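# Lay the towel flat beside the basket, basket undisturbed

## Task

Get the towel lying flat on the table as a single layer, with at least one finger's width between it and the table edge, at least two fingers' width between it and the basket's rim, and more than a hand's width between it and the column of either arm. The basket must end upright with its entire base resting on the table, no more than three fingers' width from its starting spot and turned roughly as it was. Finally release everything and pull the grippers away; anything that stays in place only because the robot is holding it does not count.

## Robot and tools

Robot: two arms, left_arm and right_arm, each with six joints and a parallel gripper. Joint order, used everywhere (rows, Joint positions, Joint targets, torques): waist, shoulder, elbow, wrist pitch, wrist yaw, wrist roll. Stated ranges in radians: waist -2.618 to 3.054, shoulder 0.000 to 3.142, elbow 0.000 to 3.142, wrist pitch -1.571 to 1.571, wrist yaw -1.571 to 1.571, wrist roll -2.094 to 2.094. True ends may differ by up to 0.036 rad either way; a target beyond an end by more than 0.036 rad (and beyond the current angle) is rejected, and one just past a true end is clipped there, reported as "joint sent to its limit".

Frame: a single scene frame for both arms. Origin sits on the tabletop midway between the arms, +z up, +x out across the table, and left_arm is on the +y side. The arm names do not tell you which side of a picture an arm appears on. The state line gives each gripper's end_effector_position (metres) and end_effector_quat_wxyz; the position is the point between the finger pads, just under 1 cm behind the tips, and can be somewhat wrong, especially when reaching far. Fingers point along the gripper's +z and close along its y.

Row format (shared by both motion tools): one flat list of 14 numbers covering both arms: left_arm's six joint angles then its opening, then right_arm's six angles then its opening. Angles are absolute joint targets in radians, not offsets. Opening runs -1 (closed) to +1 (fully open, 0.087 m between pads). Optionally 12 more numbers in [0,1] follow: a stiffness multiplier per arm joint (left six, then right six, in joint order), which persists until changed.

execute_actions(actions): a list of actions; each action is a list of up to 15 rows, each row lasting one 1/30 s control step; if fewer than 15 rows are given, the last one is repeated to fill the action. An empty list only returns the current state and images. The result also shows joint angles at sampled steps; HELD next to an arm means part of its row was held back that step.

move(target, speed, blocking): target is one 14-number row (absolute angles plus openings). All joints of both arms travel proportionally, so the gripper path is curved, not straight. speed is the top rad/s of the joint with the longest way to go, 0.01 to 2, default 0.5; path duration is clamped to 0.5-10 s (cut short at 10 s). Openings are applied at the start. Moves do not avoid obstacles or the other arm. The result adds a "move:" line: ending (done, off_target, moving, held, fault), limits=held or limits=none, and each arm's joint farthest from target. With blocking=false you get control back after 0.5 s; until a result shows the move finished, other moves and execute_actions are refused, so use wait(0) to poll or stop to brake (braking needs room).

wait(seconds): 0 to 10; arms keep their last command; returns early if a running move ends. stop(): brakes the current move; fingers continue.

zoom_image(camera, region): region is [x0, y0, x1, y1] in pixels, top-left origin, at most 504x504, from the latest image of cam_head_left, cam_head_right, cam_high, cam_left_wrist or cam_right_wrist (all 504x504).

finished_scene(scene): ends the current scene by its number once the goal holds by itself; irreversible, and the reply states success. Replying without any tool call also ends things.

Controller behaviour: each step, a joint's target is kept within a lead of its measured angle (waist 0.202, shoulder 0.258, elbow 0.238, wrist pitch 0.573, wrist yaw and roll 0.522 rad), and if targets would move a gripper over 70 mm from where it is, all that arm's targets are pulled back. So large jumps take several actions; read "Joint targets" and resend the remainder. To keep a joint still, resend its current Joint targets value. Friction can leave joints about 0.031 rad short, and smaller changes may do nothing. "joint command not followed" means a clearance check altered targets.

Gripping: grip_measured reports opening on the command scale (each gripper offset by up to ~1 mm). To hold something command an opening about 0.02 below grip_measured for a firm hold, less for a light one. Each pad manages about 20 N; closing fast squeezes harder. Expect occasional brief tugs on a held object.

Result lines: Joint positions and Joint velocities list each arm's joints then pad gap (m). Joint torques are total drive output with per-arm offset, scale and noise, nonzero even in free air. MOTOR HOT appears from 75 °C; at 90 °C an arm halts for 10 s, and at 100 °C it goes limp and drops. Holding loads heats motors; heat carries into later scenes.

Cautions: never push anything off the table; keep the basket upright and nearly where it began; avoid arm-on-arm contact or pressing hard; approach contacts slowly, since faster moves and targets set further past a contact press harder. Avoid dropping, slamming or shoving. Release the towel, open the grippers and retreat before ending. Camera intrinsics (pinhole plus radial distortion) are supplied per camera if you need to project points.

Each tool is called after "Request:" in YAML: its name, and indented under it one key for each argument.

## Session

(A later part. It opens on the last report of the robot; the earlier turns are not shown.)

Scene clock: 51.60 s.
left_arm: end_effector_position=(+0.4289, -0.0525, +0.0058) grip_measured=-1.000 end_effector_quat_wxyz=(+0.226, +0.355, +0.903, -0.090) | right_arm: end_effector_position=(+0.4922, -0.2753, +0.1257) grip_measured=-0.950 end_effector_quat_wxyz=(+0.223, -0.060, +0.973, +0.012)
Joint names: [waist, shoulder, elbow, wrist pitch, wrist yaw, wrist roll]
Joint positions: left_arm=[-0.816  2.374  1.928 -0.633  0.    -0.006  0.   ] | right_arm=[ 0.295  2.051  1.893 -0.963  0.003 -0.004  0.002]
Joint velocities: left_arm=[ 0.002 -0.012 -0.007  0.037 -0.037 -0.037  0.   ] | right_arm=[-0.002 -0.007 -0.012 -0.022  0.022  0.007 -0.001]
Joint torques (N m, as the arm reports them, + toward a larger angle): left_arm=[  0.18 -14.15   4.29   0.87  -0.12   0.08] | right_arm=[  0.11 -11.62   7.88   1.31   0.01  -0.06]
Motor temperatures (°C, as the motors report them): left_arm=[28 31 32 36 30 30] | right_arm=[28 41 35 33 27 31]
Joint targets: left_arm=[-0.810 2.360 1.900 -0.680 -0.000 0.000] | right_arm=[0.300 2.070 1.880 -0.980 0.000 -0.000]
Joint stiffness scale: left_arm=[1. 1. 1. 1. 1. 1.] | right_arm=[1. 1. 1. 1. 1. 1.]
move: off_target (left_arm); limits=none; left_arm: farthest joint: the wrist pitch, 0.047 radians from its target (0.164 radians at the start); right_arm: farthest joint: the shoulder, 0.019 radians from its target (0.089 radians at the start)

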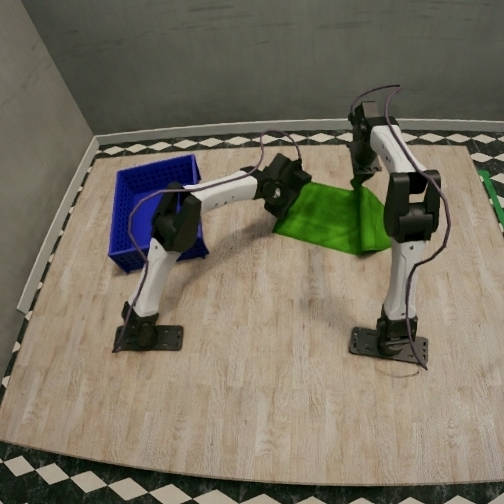

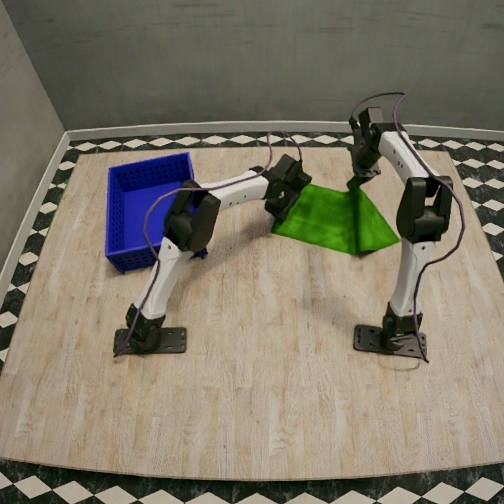

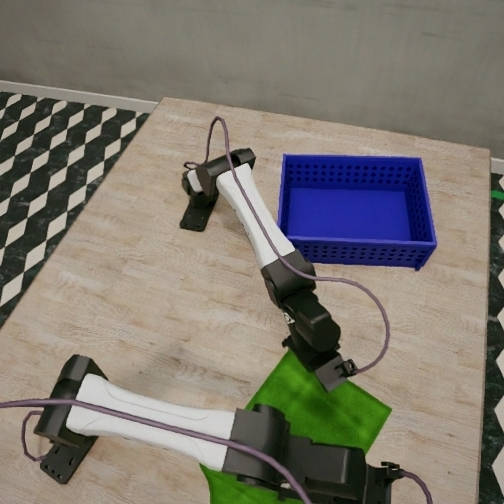

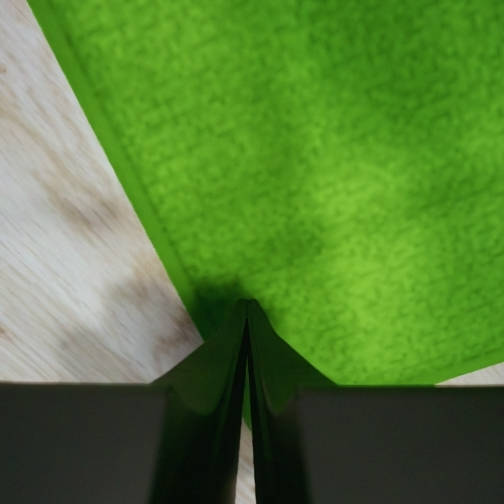

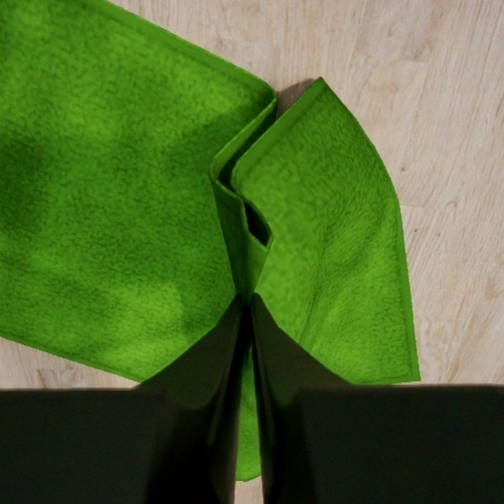

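Request:
move:
  target: [-0.75,2.27,1.81,-0.86,0,0,-1,0.38,2.15,1.85,-0.93,0,0,-1]
  speed: 0.25

Request:
move:
  target: [-0.75,2.165,1.635,-0.88,0,0,-1,0.44,2.22,1.78,-0.87,0,0,-1]
  speed: 0.25

Scene clock: 53.73 s.
left_arm: end_effector_position=(+0.3966, +0.0147, +0.0062) grip_measured=-1.000 end_effector_quat_wxyz=(+0.131, +0.335, +0.932, -0.048) | right_arm: end_effector_position=(+0.4885, -0.2408, +0.0867) grip_measured=-0.950 end_effector_quat_wxyz=(+0.190, -0.097, +0.977, +0.017)
Joint names: [waist, shoulder, elbow, wrist pitch, wrist yaw, wrist roll]
Joint positions: left_arm=[-0.759  2.291  1.833 -0.833  0.    -0.006  0.   ] | right_arm=[ 0.37   2.127  1.87  -0.931  0.003 -0.004  0.002]
Joint velocities: left_arm=[-0.002 -0.007 -0.012 -0.007 -0.022 -0.022  0.   ] | right_arm=[ 0.012  0.012 -0.002 -0.051  0.037  0.081 -0.   ]
Joint torques (N m, as the arm reports them, + toward a larger angle): left_arm=[  0.48 -13.74   4.36   0.68  -0.12   0.09] | right_arm=[  0.69 -11.88   7.15   1.41   0.    -0.06]
Motor temperatures (°C, as the motors report them): left_arm=[28 33 32 36 30 30] | right_arm=[28 41 35 33 27 31]
Joint targets: left_arm=[-0.750 2.270 1.810 -0.860 0.000 -0.000] | right_arm=[0.380 2.150 1.850 -0.930 -0.000 -0.000]
Joint stiffness scale: left_arm=[1. 1. 1. 1. 1. 1.] | right_arm=[1. 1. 1. 1. 1. 1.]
move: off_target (left_arm, right_arm); limits=none; left_arm: farthest joint: the wrist pitch, 0.027 radians from its target (0.227 radians at the start); right_arm: farthest joint: the shoulder, 0.023 radians from its target (0.099 radians at the start)

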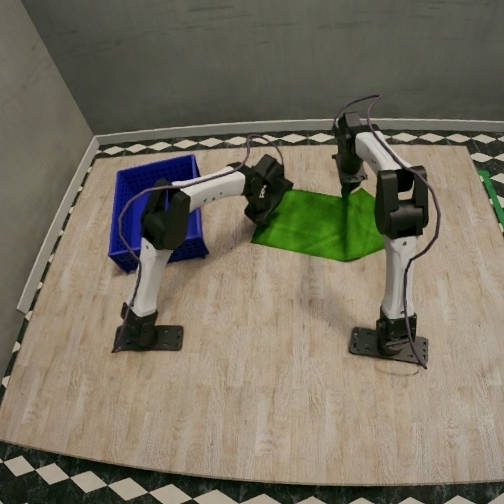

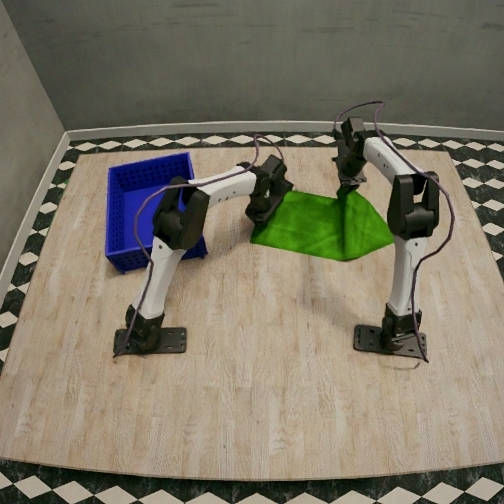

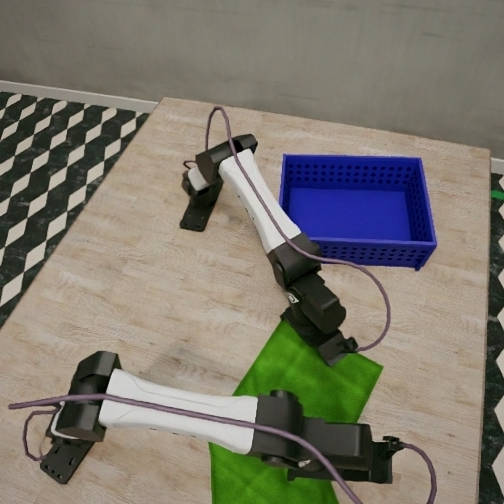

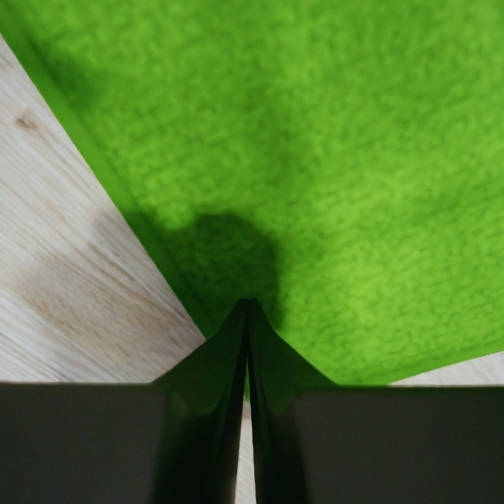

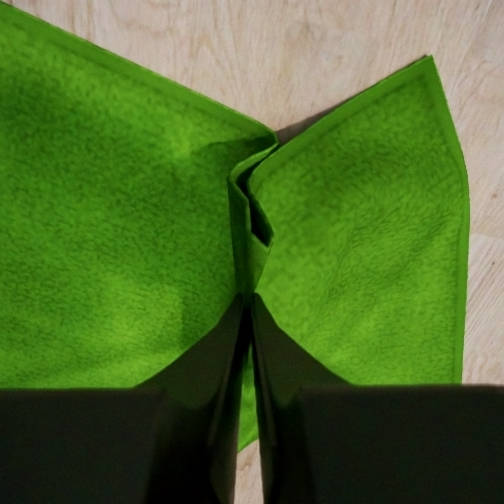

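Scene clock: 54.97 s.
left_arm: end_effector_position=(+0.3601, +0.0452, +0.0061) grip_measured=-1.000 end_effector_quat_wxyz=(+0.092, +0.337, +0.936, -0.034) | right_arm: end_effector_position=(+0.4746, -0.2156, +0.0378) grip_measured=-0.950 end_effector_quat_wxyz=(+0.149, -0.127, +0.980, +0.017)
Joint names: [waist, shoulder, elbow, wrist pitch, wrist yaw, wrist roll]
Joint positions: left_arm=[-0.759  2.184  1.661 -0.852  0.    -0.006  0.   ] | right_arm=[ 0.43   2.196  1.801 -0.873  0.003 -0.004  0.002]
Joint velocities: left_arm=[-0.012 -0.007  0.007  0.051 -0.051 -0.125  0.   ] | right_arm=[-0.017 -0.002 -0.007  0.037 -0.037 -0.022  0.   ]
Joint torques (N m, as the arm reports them, + toward a larger angle): left_arm=[  0.48 -12.74   4.05   0.57  -0.12   0.07] | right_arm=[  0.72 -12.17   6.91   1.24   0.    -0.06]
Motor temperatures (°C, as the motors report them): left_arm=[28 33 32 36 30 30] | right_arm=[28 41 35 33 27 31]
Joint targets: left_arm=[-0.750 2.165 1.635 -0.880 -0.000 0.000] | right_arm=[0.440 2.220 1.780 -0.870 0.000 0.000]
Joint stiffness scale: left_arm=[1. 1. 1. 1. 1. 1.] | right_arm=[1. 1. 1. 1. 1. 1.]
move: off_target (left_arm, right_arm); limits=none; left_arm: farthest joint: the wrist pitch, 0.028 radians from its target (0.047 radians at the start); right_arm: farthest joint: the shoulder, 0.024 radians from its target (0.093 radians at the start)

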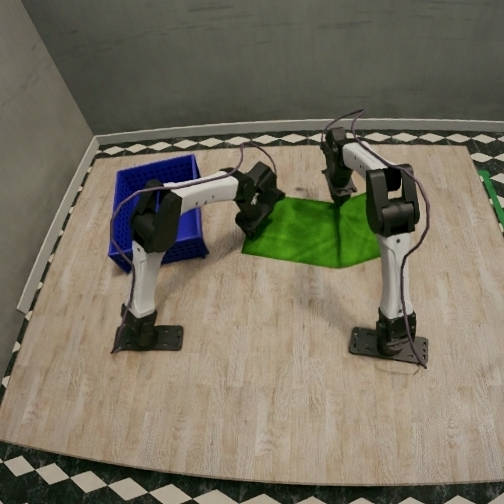

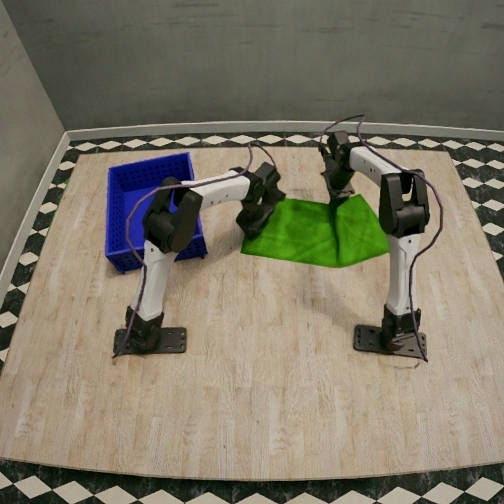

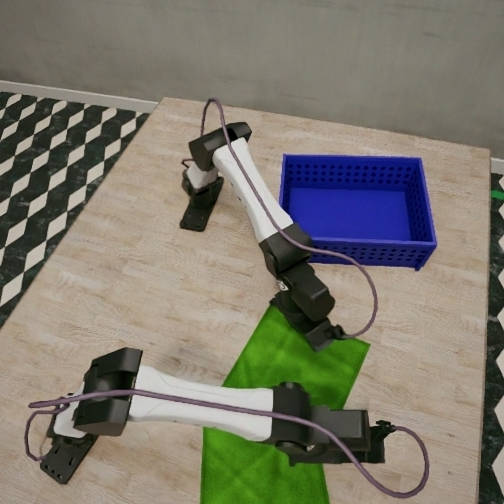

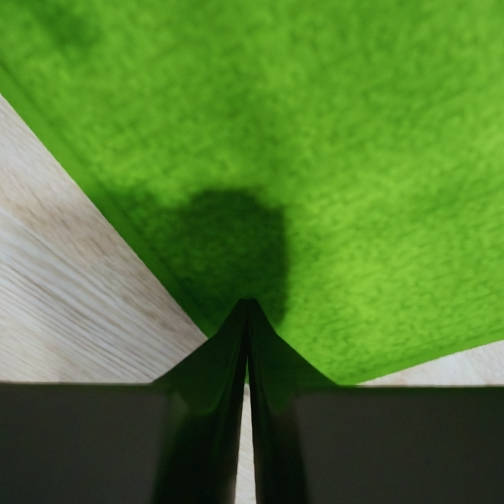

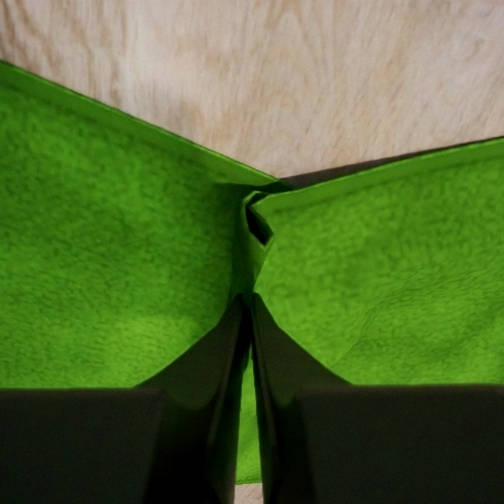

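Release, then press near the far-right corner to drag out the pleat.

Request:
move:
  target: [-0.75,2.165,1.635,-0.88,0,0,-1,0.44,2.12,1.82,-0.87,0,0,0]
  speed: 0.2

Request:
move:
  target: [-0.75,2.165,1.635,-0.88,0,0,-1,0.2,2.16,1.83,-0.85,0,0,0]

Scene clock: 56.33 s.
left_arm: end_effector_position=(+0.3601, +0.0452, +0.0061) grip_measured=-1.000 end_effector_quat_wxyz=(+0.092, +0.337, +0.936, -0.034) | right_arm: end_effector_position=(+0.4834, -0.2133, +0.0743) grip_measured=+0.000 end_effector_quat_wxyz=(+0.194, -0.126, +0.973, +0.023)
Joint names: [waist, shoulder, elbow, wrist pitch, wrist yaw, wrist roll]
Joint positions: left_arm=[-0.759  2.184  1.661 -0.852  0.    -0.006  0.   ] | right_arm=[ 0.43   2.122  1.812 -0.867  0.003 -0.004  0.044]
Joint velocities: left_arm=[ 0.002  0.017  0.012  0.037 -0.037 -0.022  0.   ] | right_arm=[ 0.007  0.017 -0.017  0.022 -0.022  0.037 -0.001]
Joint torques (N m, as the arm reports them, + toward a larger angle): left_arm=[  0.49 -12.78   4.04   0.56  -0.11   0.07] | right_arm=[  0.7  -14.02   9.61   1.37   0.    -0.05]
Motor temperatures (°C, as the motors report them): left_arm=[28 34 32 35 30 30] | right_arm=[28 42 35 33 27 31]
Joint targets: left_arm=[-0.750 2.165 1.635 -0.880 0.000 -0.000] | right_arm=[0.440 2.120 1.820 -0.870 -0.000 -0.000]
Joint stiffness scale: left_arm=[1. 1. 1. 1. 1. 1.] | right_arm=[1. 1. 1. 1. 1. 1.]
move: off_target (left_arm); limits=none; left_arm: farthest joint: the wrist pitch, 0.028 radians from its target (0.028 radians at the start); right_arm: farthest joint: the waist, 0.010 radians from its target (0.010 radians at the start)

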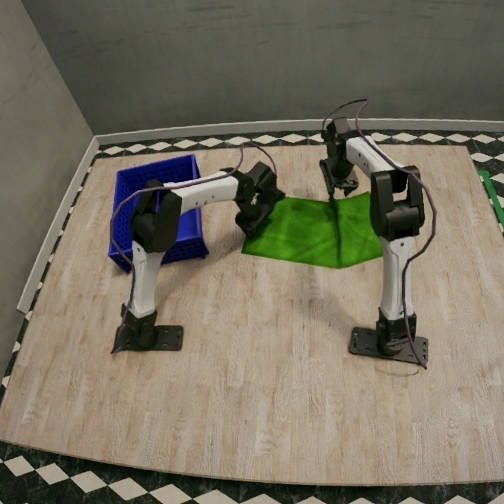

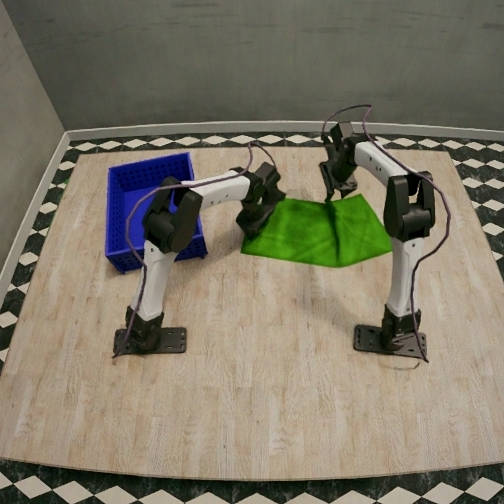

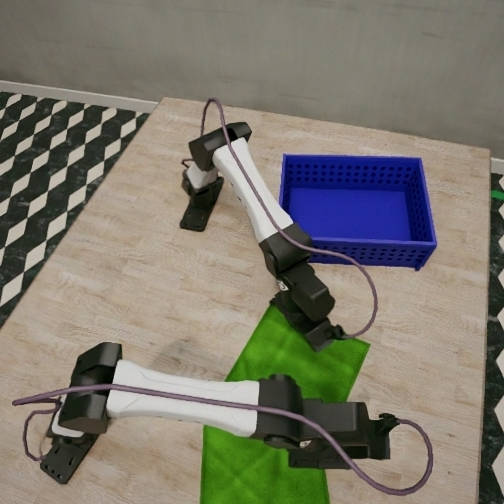

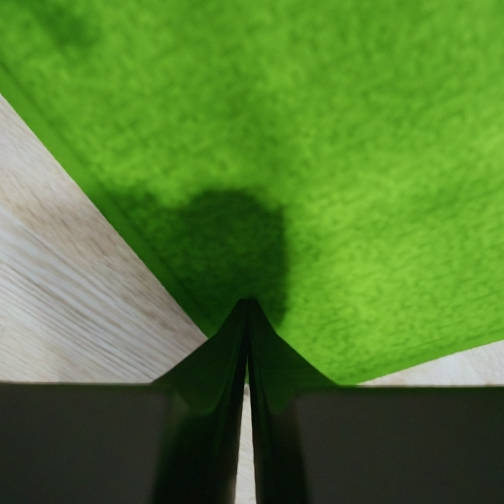

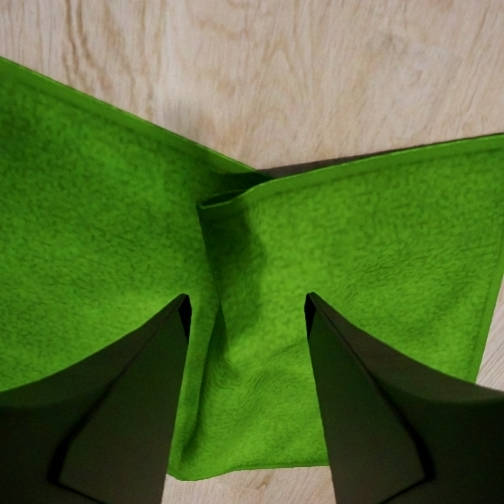

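Scene clock: 57.23 s.
left_arm: end_effector_position=(+0.3601, +0.0452, +0.0061) grip_measured=-1.000 end_effector_quat_wxyz=(+0.092, +0.337, +0.936, -0.034) | right_arm: end_effector_position=(+0.5036, -0.3211, +0.0723) grip_measured=+0.000 end_effector_quat_wxyz=(+0.202, -0.012, +0.979, +0.000)
Joint names: [waist, shoulder, elbow, wrist pitch, wrist yaw, wrist roll]
Joint positions: left_arm=[-0.759  2.184  1.661 -0.852  0.    -0.006  0.   ] | right_arm=[ 0.196  2.134  1.819 -0.85   0.003 -0.004  0.044]
Joint velocities: left_arm=[ 0.002  0.002 -0.002  0.066 -0.066  0.037  0.   ] | right_arm=[ 0.002 -0.007 -0.007  0.051 -0.051  0.037 -0.   ]
Joint torques (N m, as the arm reports them, + toward a larger angle): left_arm=[  0.34 -12.77   4.02   0.57  -0.09   0.06] | right_arm=[  0.18 -11.74  10.06   1.43   0.01  -0.06]
Motor temperatures (°C, as the motors report them): left_arm=[28 34 32 35 30 30] | right_arm=[28 42 35 33 27 31]
Joint targets: left_arm=[-0.750 2.165 1.635 -0.880 0.000 0.000] | right_arm=[0.200 2.160 1.830 -0.850 0.000 -0.000]
Joint stiffness scale: left_arm=[1. 1. 1. 1. 1. 1.] | right_arm=[1. 1. 1. 1. 1. 1.]
move: off_target (left_arm, right_arm); limits=none; left_arm: farthest joint: the wrist pitch, 0.028 radians from its target (0.028 radians at the start); right_arm: farthest joint: the shoulder, 0.026 radians from its target (0.038 radians at the start)

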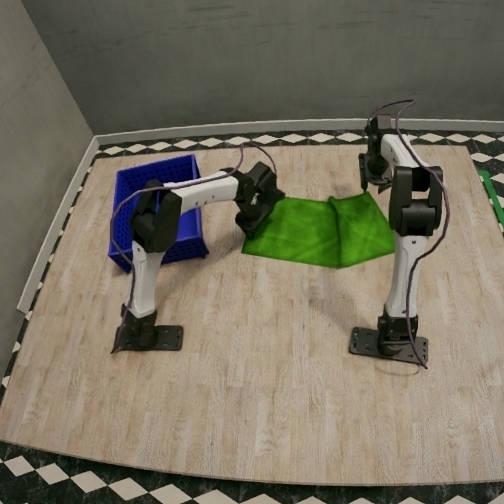

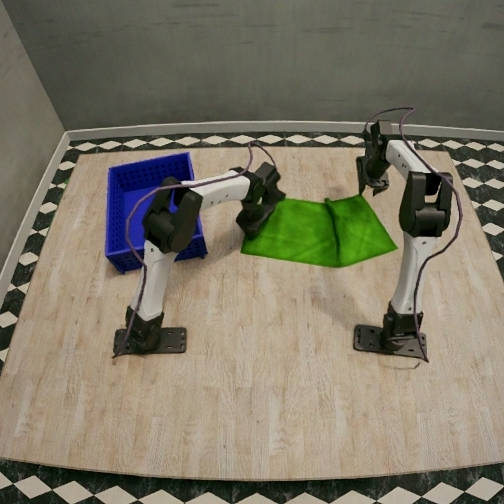

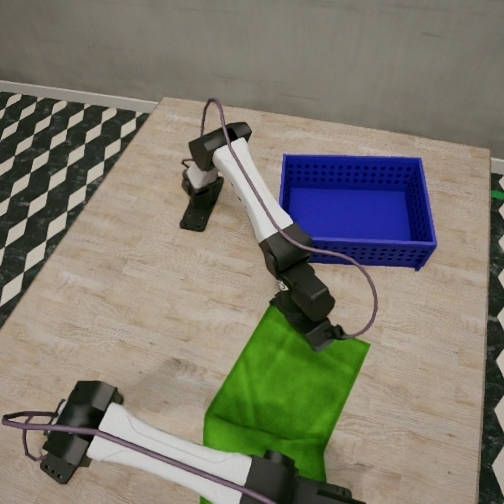

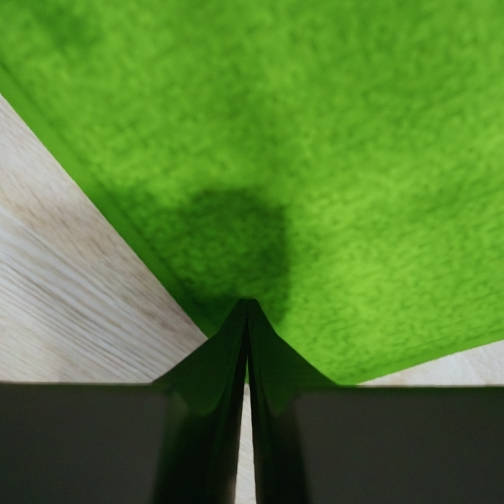

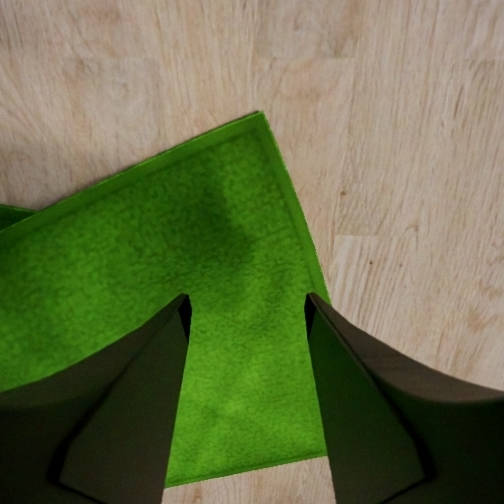

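Request:
move:
  target: [-0.75,2.165,1.635,-0.88,0,0,-1,0.2,2.32,1.83,-0.81,0,0,-1]
  speed: 0.2

Request:
move:
  target: [-0.75,2.165,1.635,-0.88,0,0,-1,0.0,2.32,1.83,-0.81,0,0.25,-1]
  speed: 0.25

Scene clock: 59.20 s.
left_arm: end_effector_position=(+0.3600, +0.0453, +0.0061) grip_measured=-1.000 end_effector_quat_wxyz=(+0.091, +0.337, +0.936, -0.034) | right_arm: end_effector_position=(+0.5057, -0.3210, +0.0130) grip_measured=-0.994 end_effector_quat_wxyz=(+0.156, -0.012, +0.988, +0.000)
Joint names: [waist, shoulder, elbow, wrist pitch, wrist yaw, wrist roll]
Joint positions: left_arm=[-0.759  2.184  1.661 -0.852  0.    -0.006  0.   ] | right_arm=[ 0.196  2.275  1.829 -0.812  0.003 -0.004  0.   ]
Joint velocities: left_arm=[-0.002  0.012  0.012  0.066 -0.037  0.007  0.   ] | right_arm=[ 0.002 -0.002 -0.007 -0.037 -0.007  0.022  0.001]
Joint torques (N m, as the arm reports them, + toward a larger angle): left_arm=[  0.48 -12.74   3.97   0.53  -0.12   0.08] | right_arm=[  0.22 -11.09   8.91   1.27   0.01  -0.06]
Motor temperatures (°C, as the motors report them): left_arm=[28 35 32 35 30 30] | right_arm=[28 42 35 33 27 31]
Joint targets: left_arm=[-0.750 2.165 1.635 -0.880 -0.000 0.000] | right_arm=[0.200 2.320 1.830 -0.810 0.000 -0.000]
Joint stiffness scale: left_arm=[1. 1. 1. 1. 1. 1.] | right_arm=[1. 1. 1. 1. 1. 1.]
move: off_target (left_arm, right_arm); limits=none; left_arm: farthest joint: the wrist pitch, 0.028 radians from its target (0.028 radians at the start); right_arm: farthest joint: the shoulder, 0.045 radians from its target (0.186 radians at the start)

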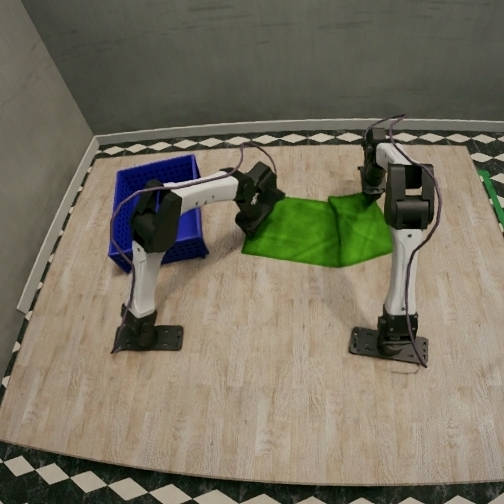

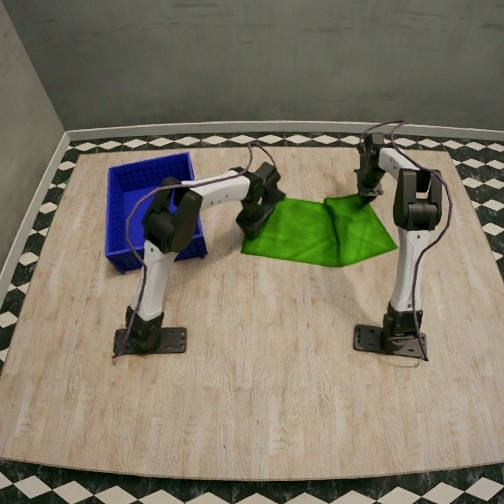

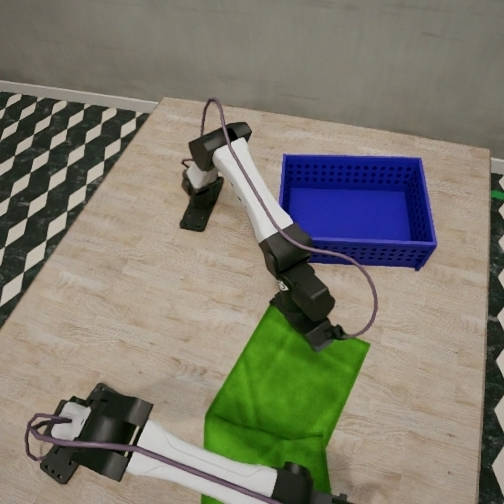

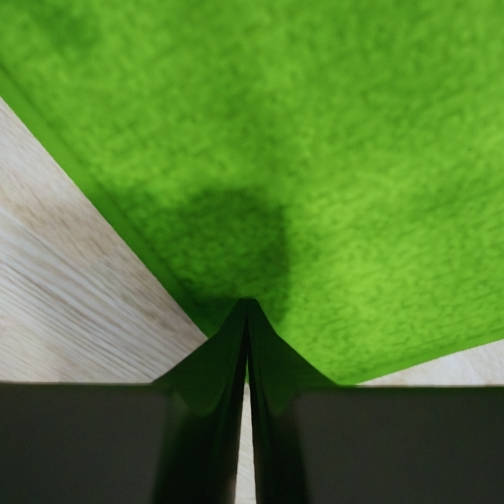

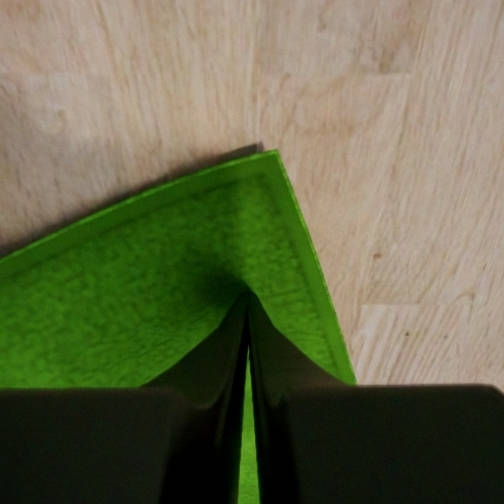

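Scene clock: 60.80 s.
left_arm: end_effector_position=(+0.3597, +0.0455, +0.0061) grip_measured=-1.000 end_effector_quat_wxyz=(+0.091, +0.337, +0.936, -0.033) | right_arm: end_effector_position=(+0.5031, -0.3986, +0.0128) grip_measured=-0.994 end_effector_quat_wxyz=(+0.157, +0.200, +0.967, +0.007)
Joint names: [waist, shoulder, elbow, wrist pitch, wrist yaw, wrist roll]
Joint positions: left_arm=[-0.759  2.184  1.661 -0.854  0.    -0.006  0.   ] | right_arm=[ 0.01   2.276  1.829 -0.808 -0.003  0.242  0.   ]
Joint velocities: left_arm=[-0.007  0.017 -0.007  0.007 -0.037 -0.066  0.   ] | right_arm=[-0.002 -0.017 -0.002 -0.007 -0.051 -0.066  0.001]
Joint torques (N m, as the arm reports them, + toward a larger angle): left_arm=[  0.43 -12.74   3.95   0.58  -0.13   0.09] | right_arm=[ -0.94 -11.31   8.87   1.22   0.08  -0.04]
Motor temperatures (°C, as the motors report them): left_arm=[28 35 32 35 30 30] | right_arm=[28 42 35 33 27 31]
Joint targets: left_arm=[-0.750 2.165 1.635 -0.880 0.000 -0.000] | right_arm=[-0.000 2.320 1.830 -0.810 -0.000 0.250]
Joint stiffness scale: left_arm=[1. 1. 1. 1. 1. 1.] | right_arm=[1. 1. 1. 1. 1. 1.]
move: off_target (left_arm, right_arm); limits=none; left_arm: farthest joint: the elbow, 0.026 radians from its target (0.026 radians at the start); right_arm: farthest joint: the shoulder, 0.044 radians from its target (0.045 radians at the start)

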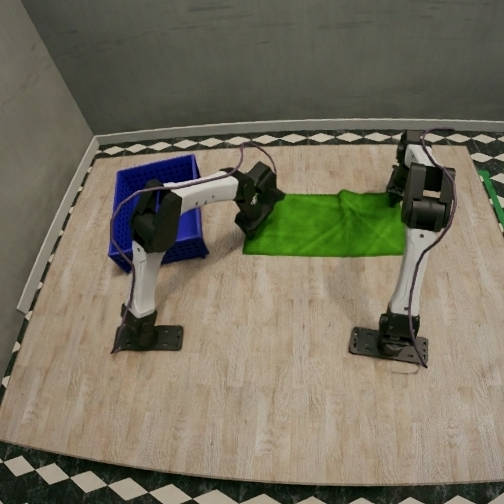

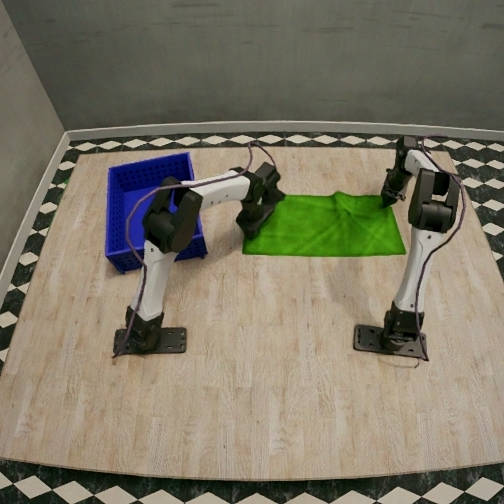

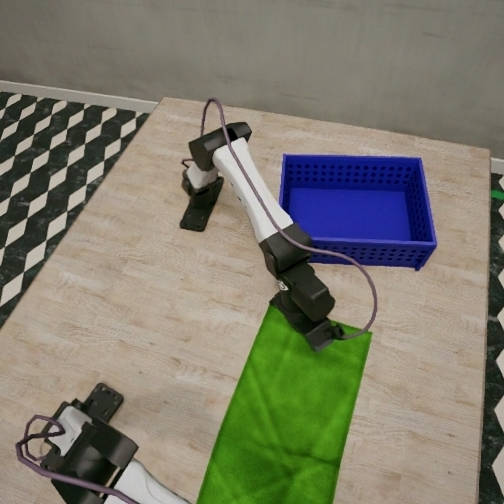

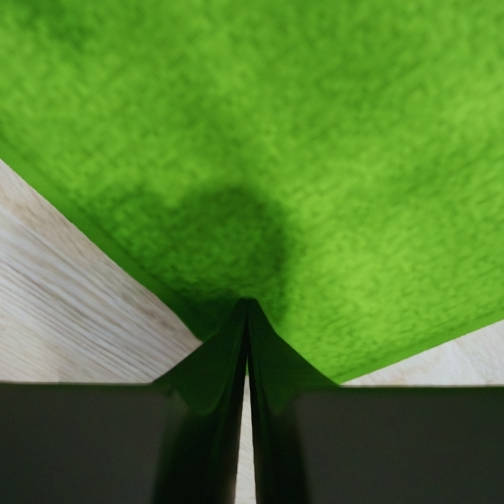

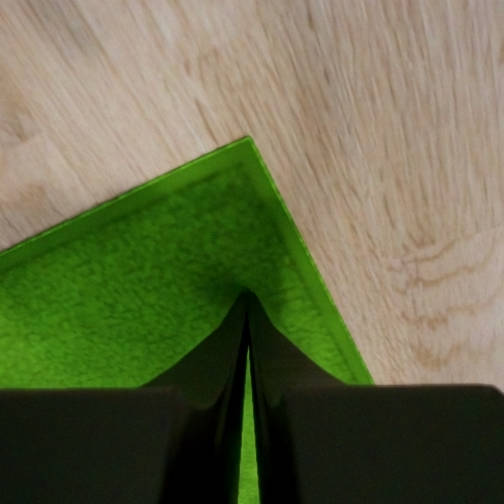

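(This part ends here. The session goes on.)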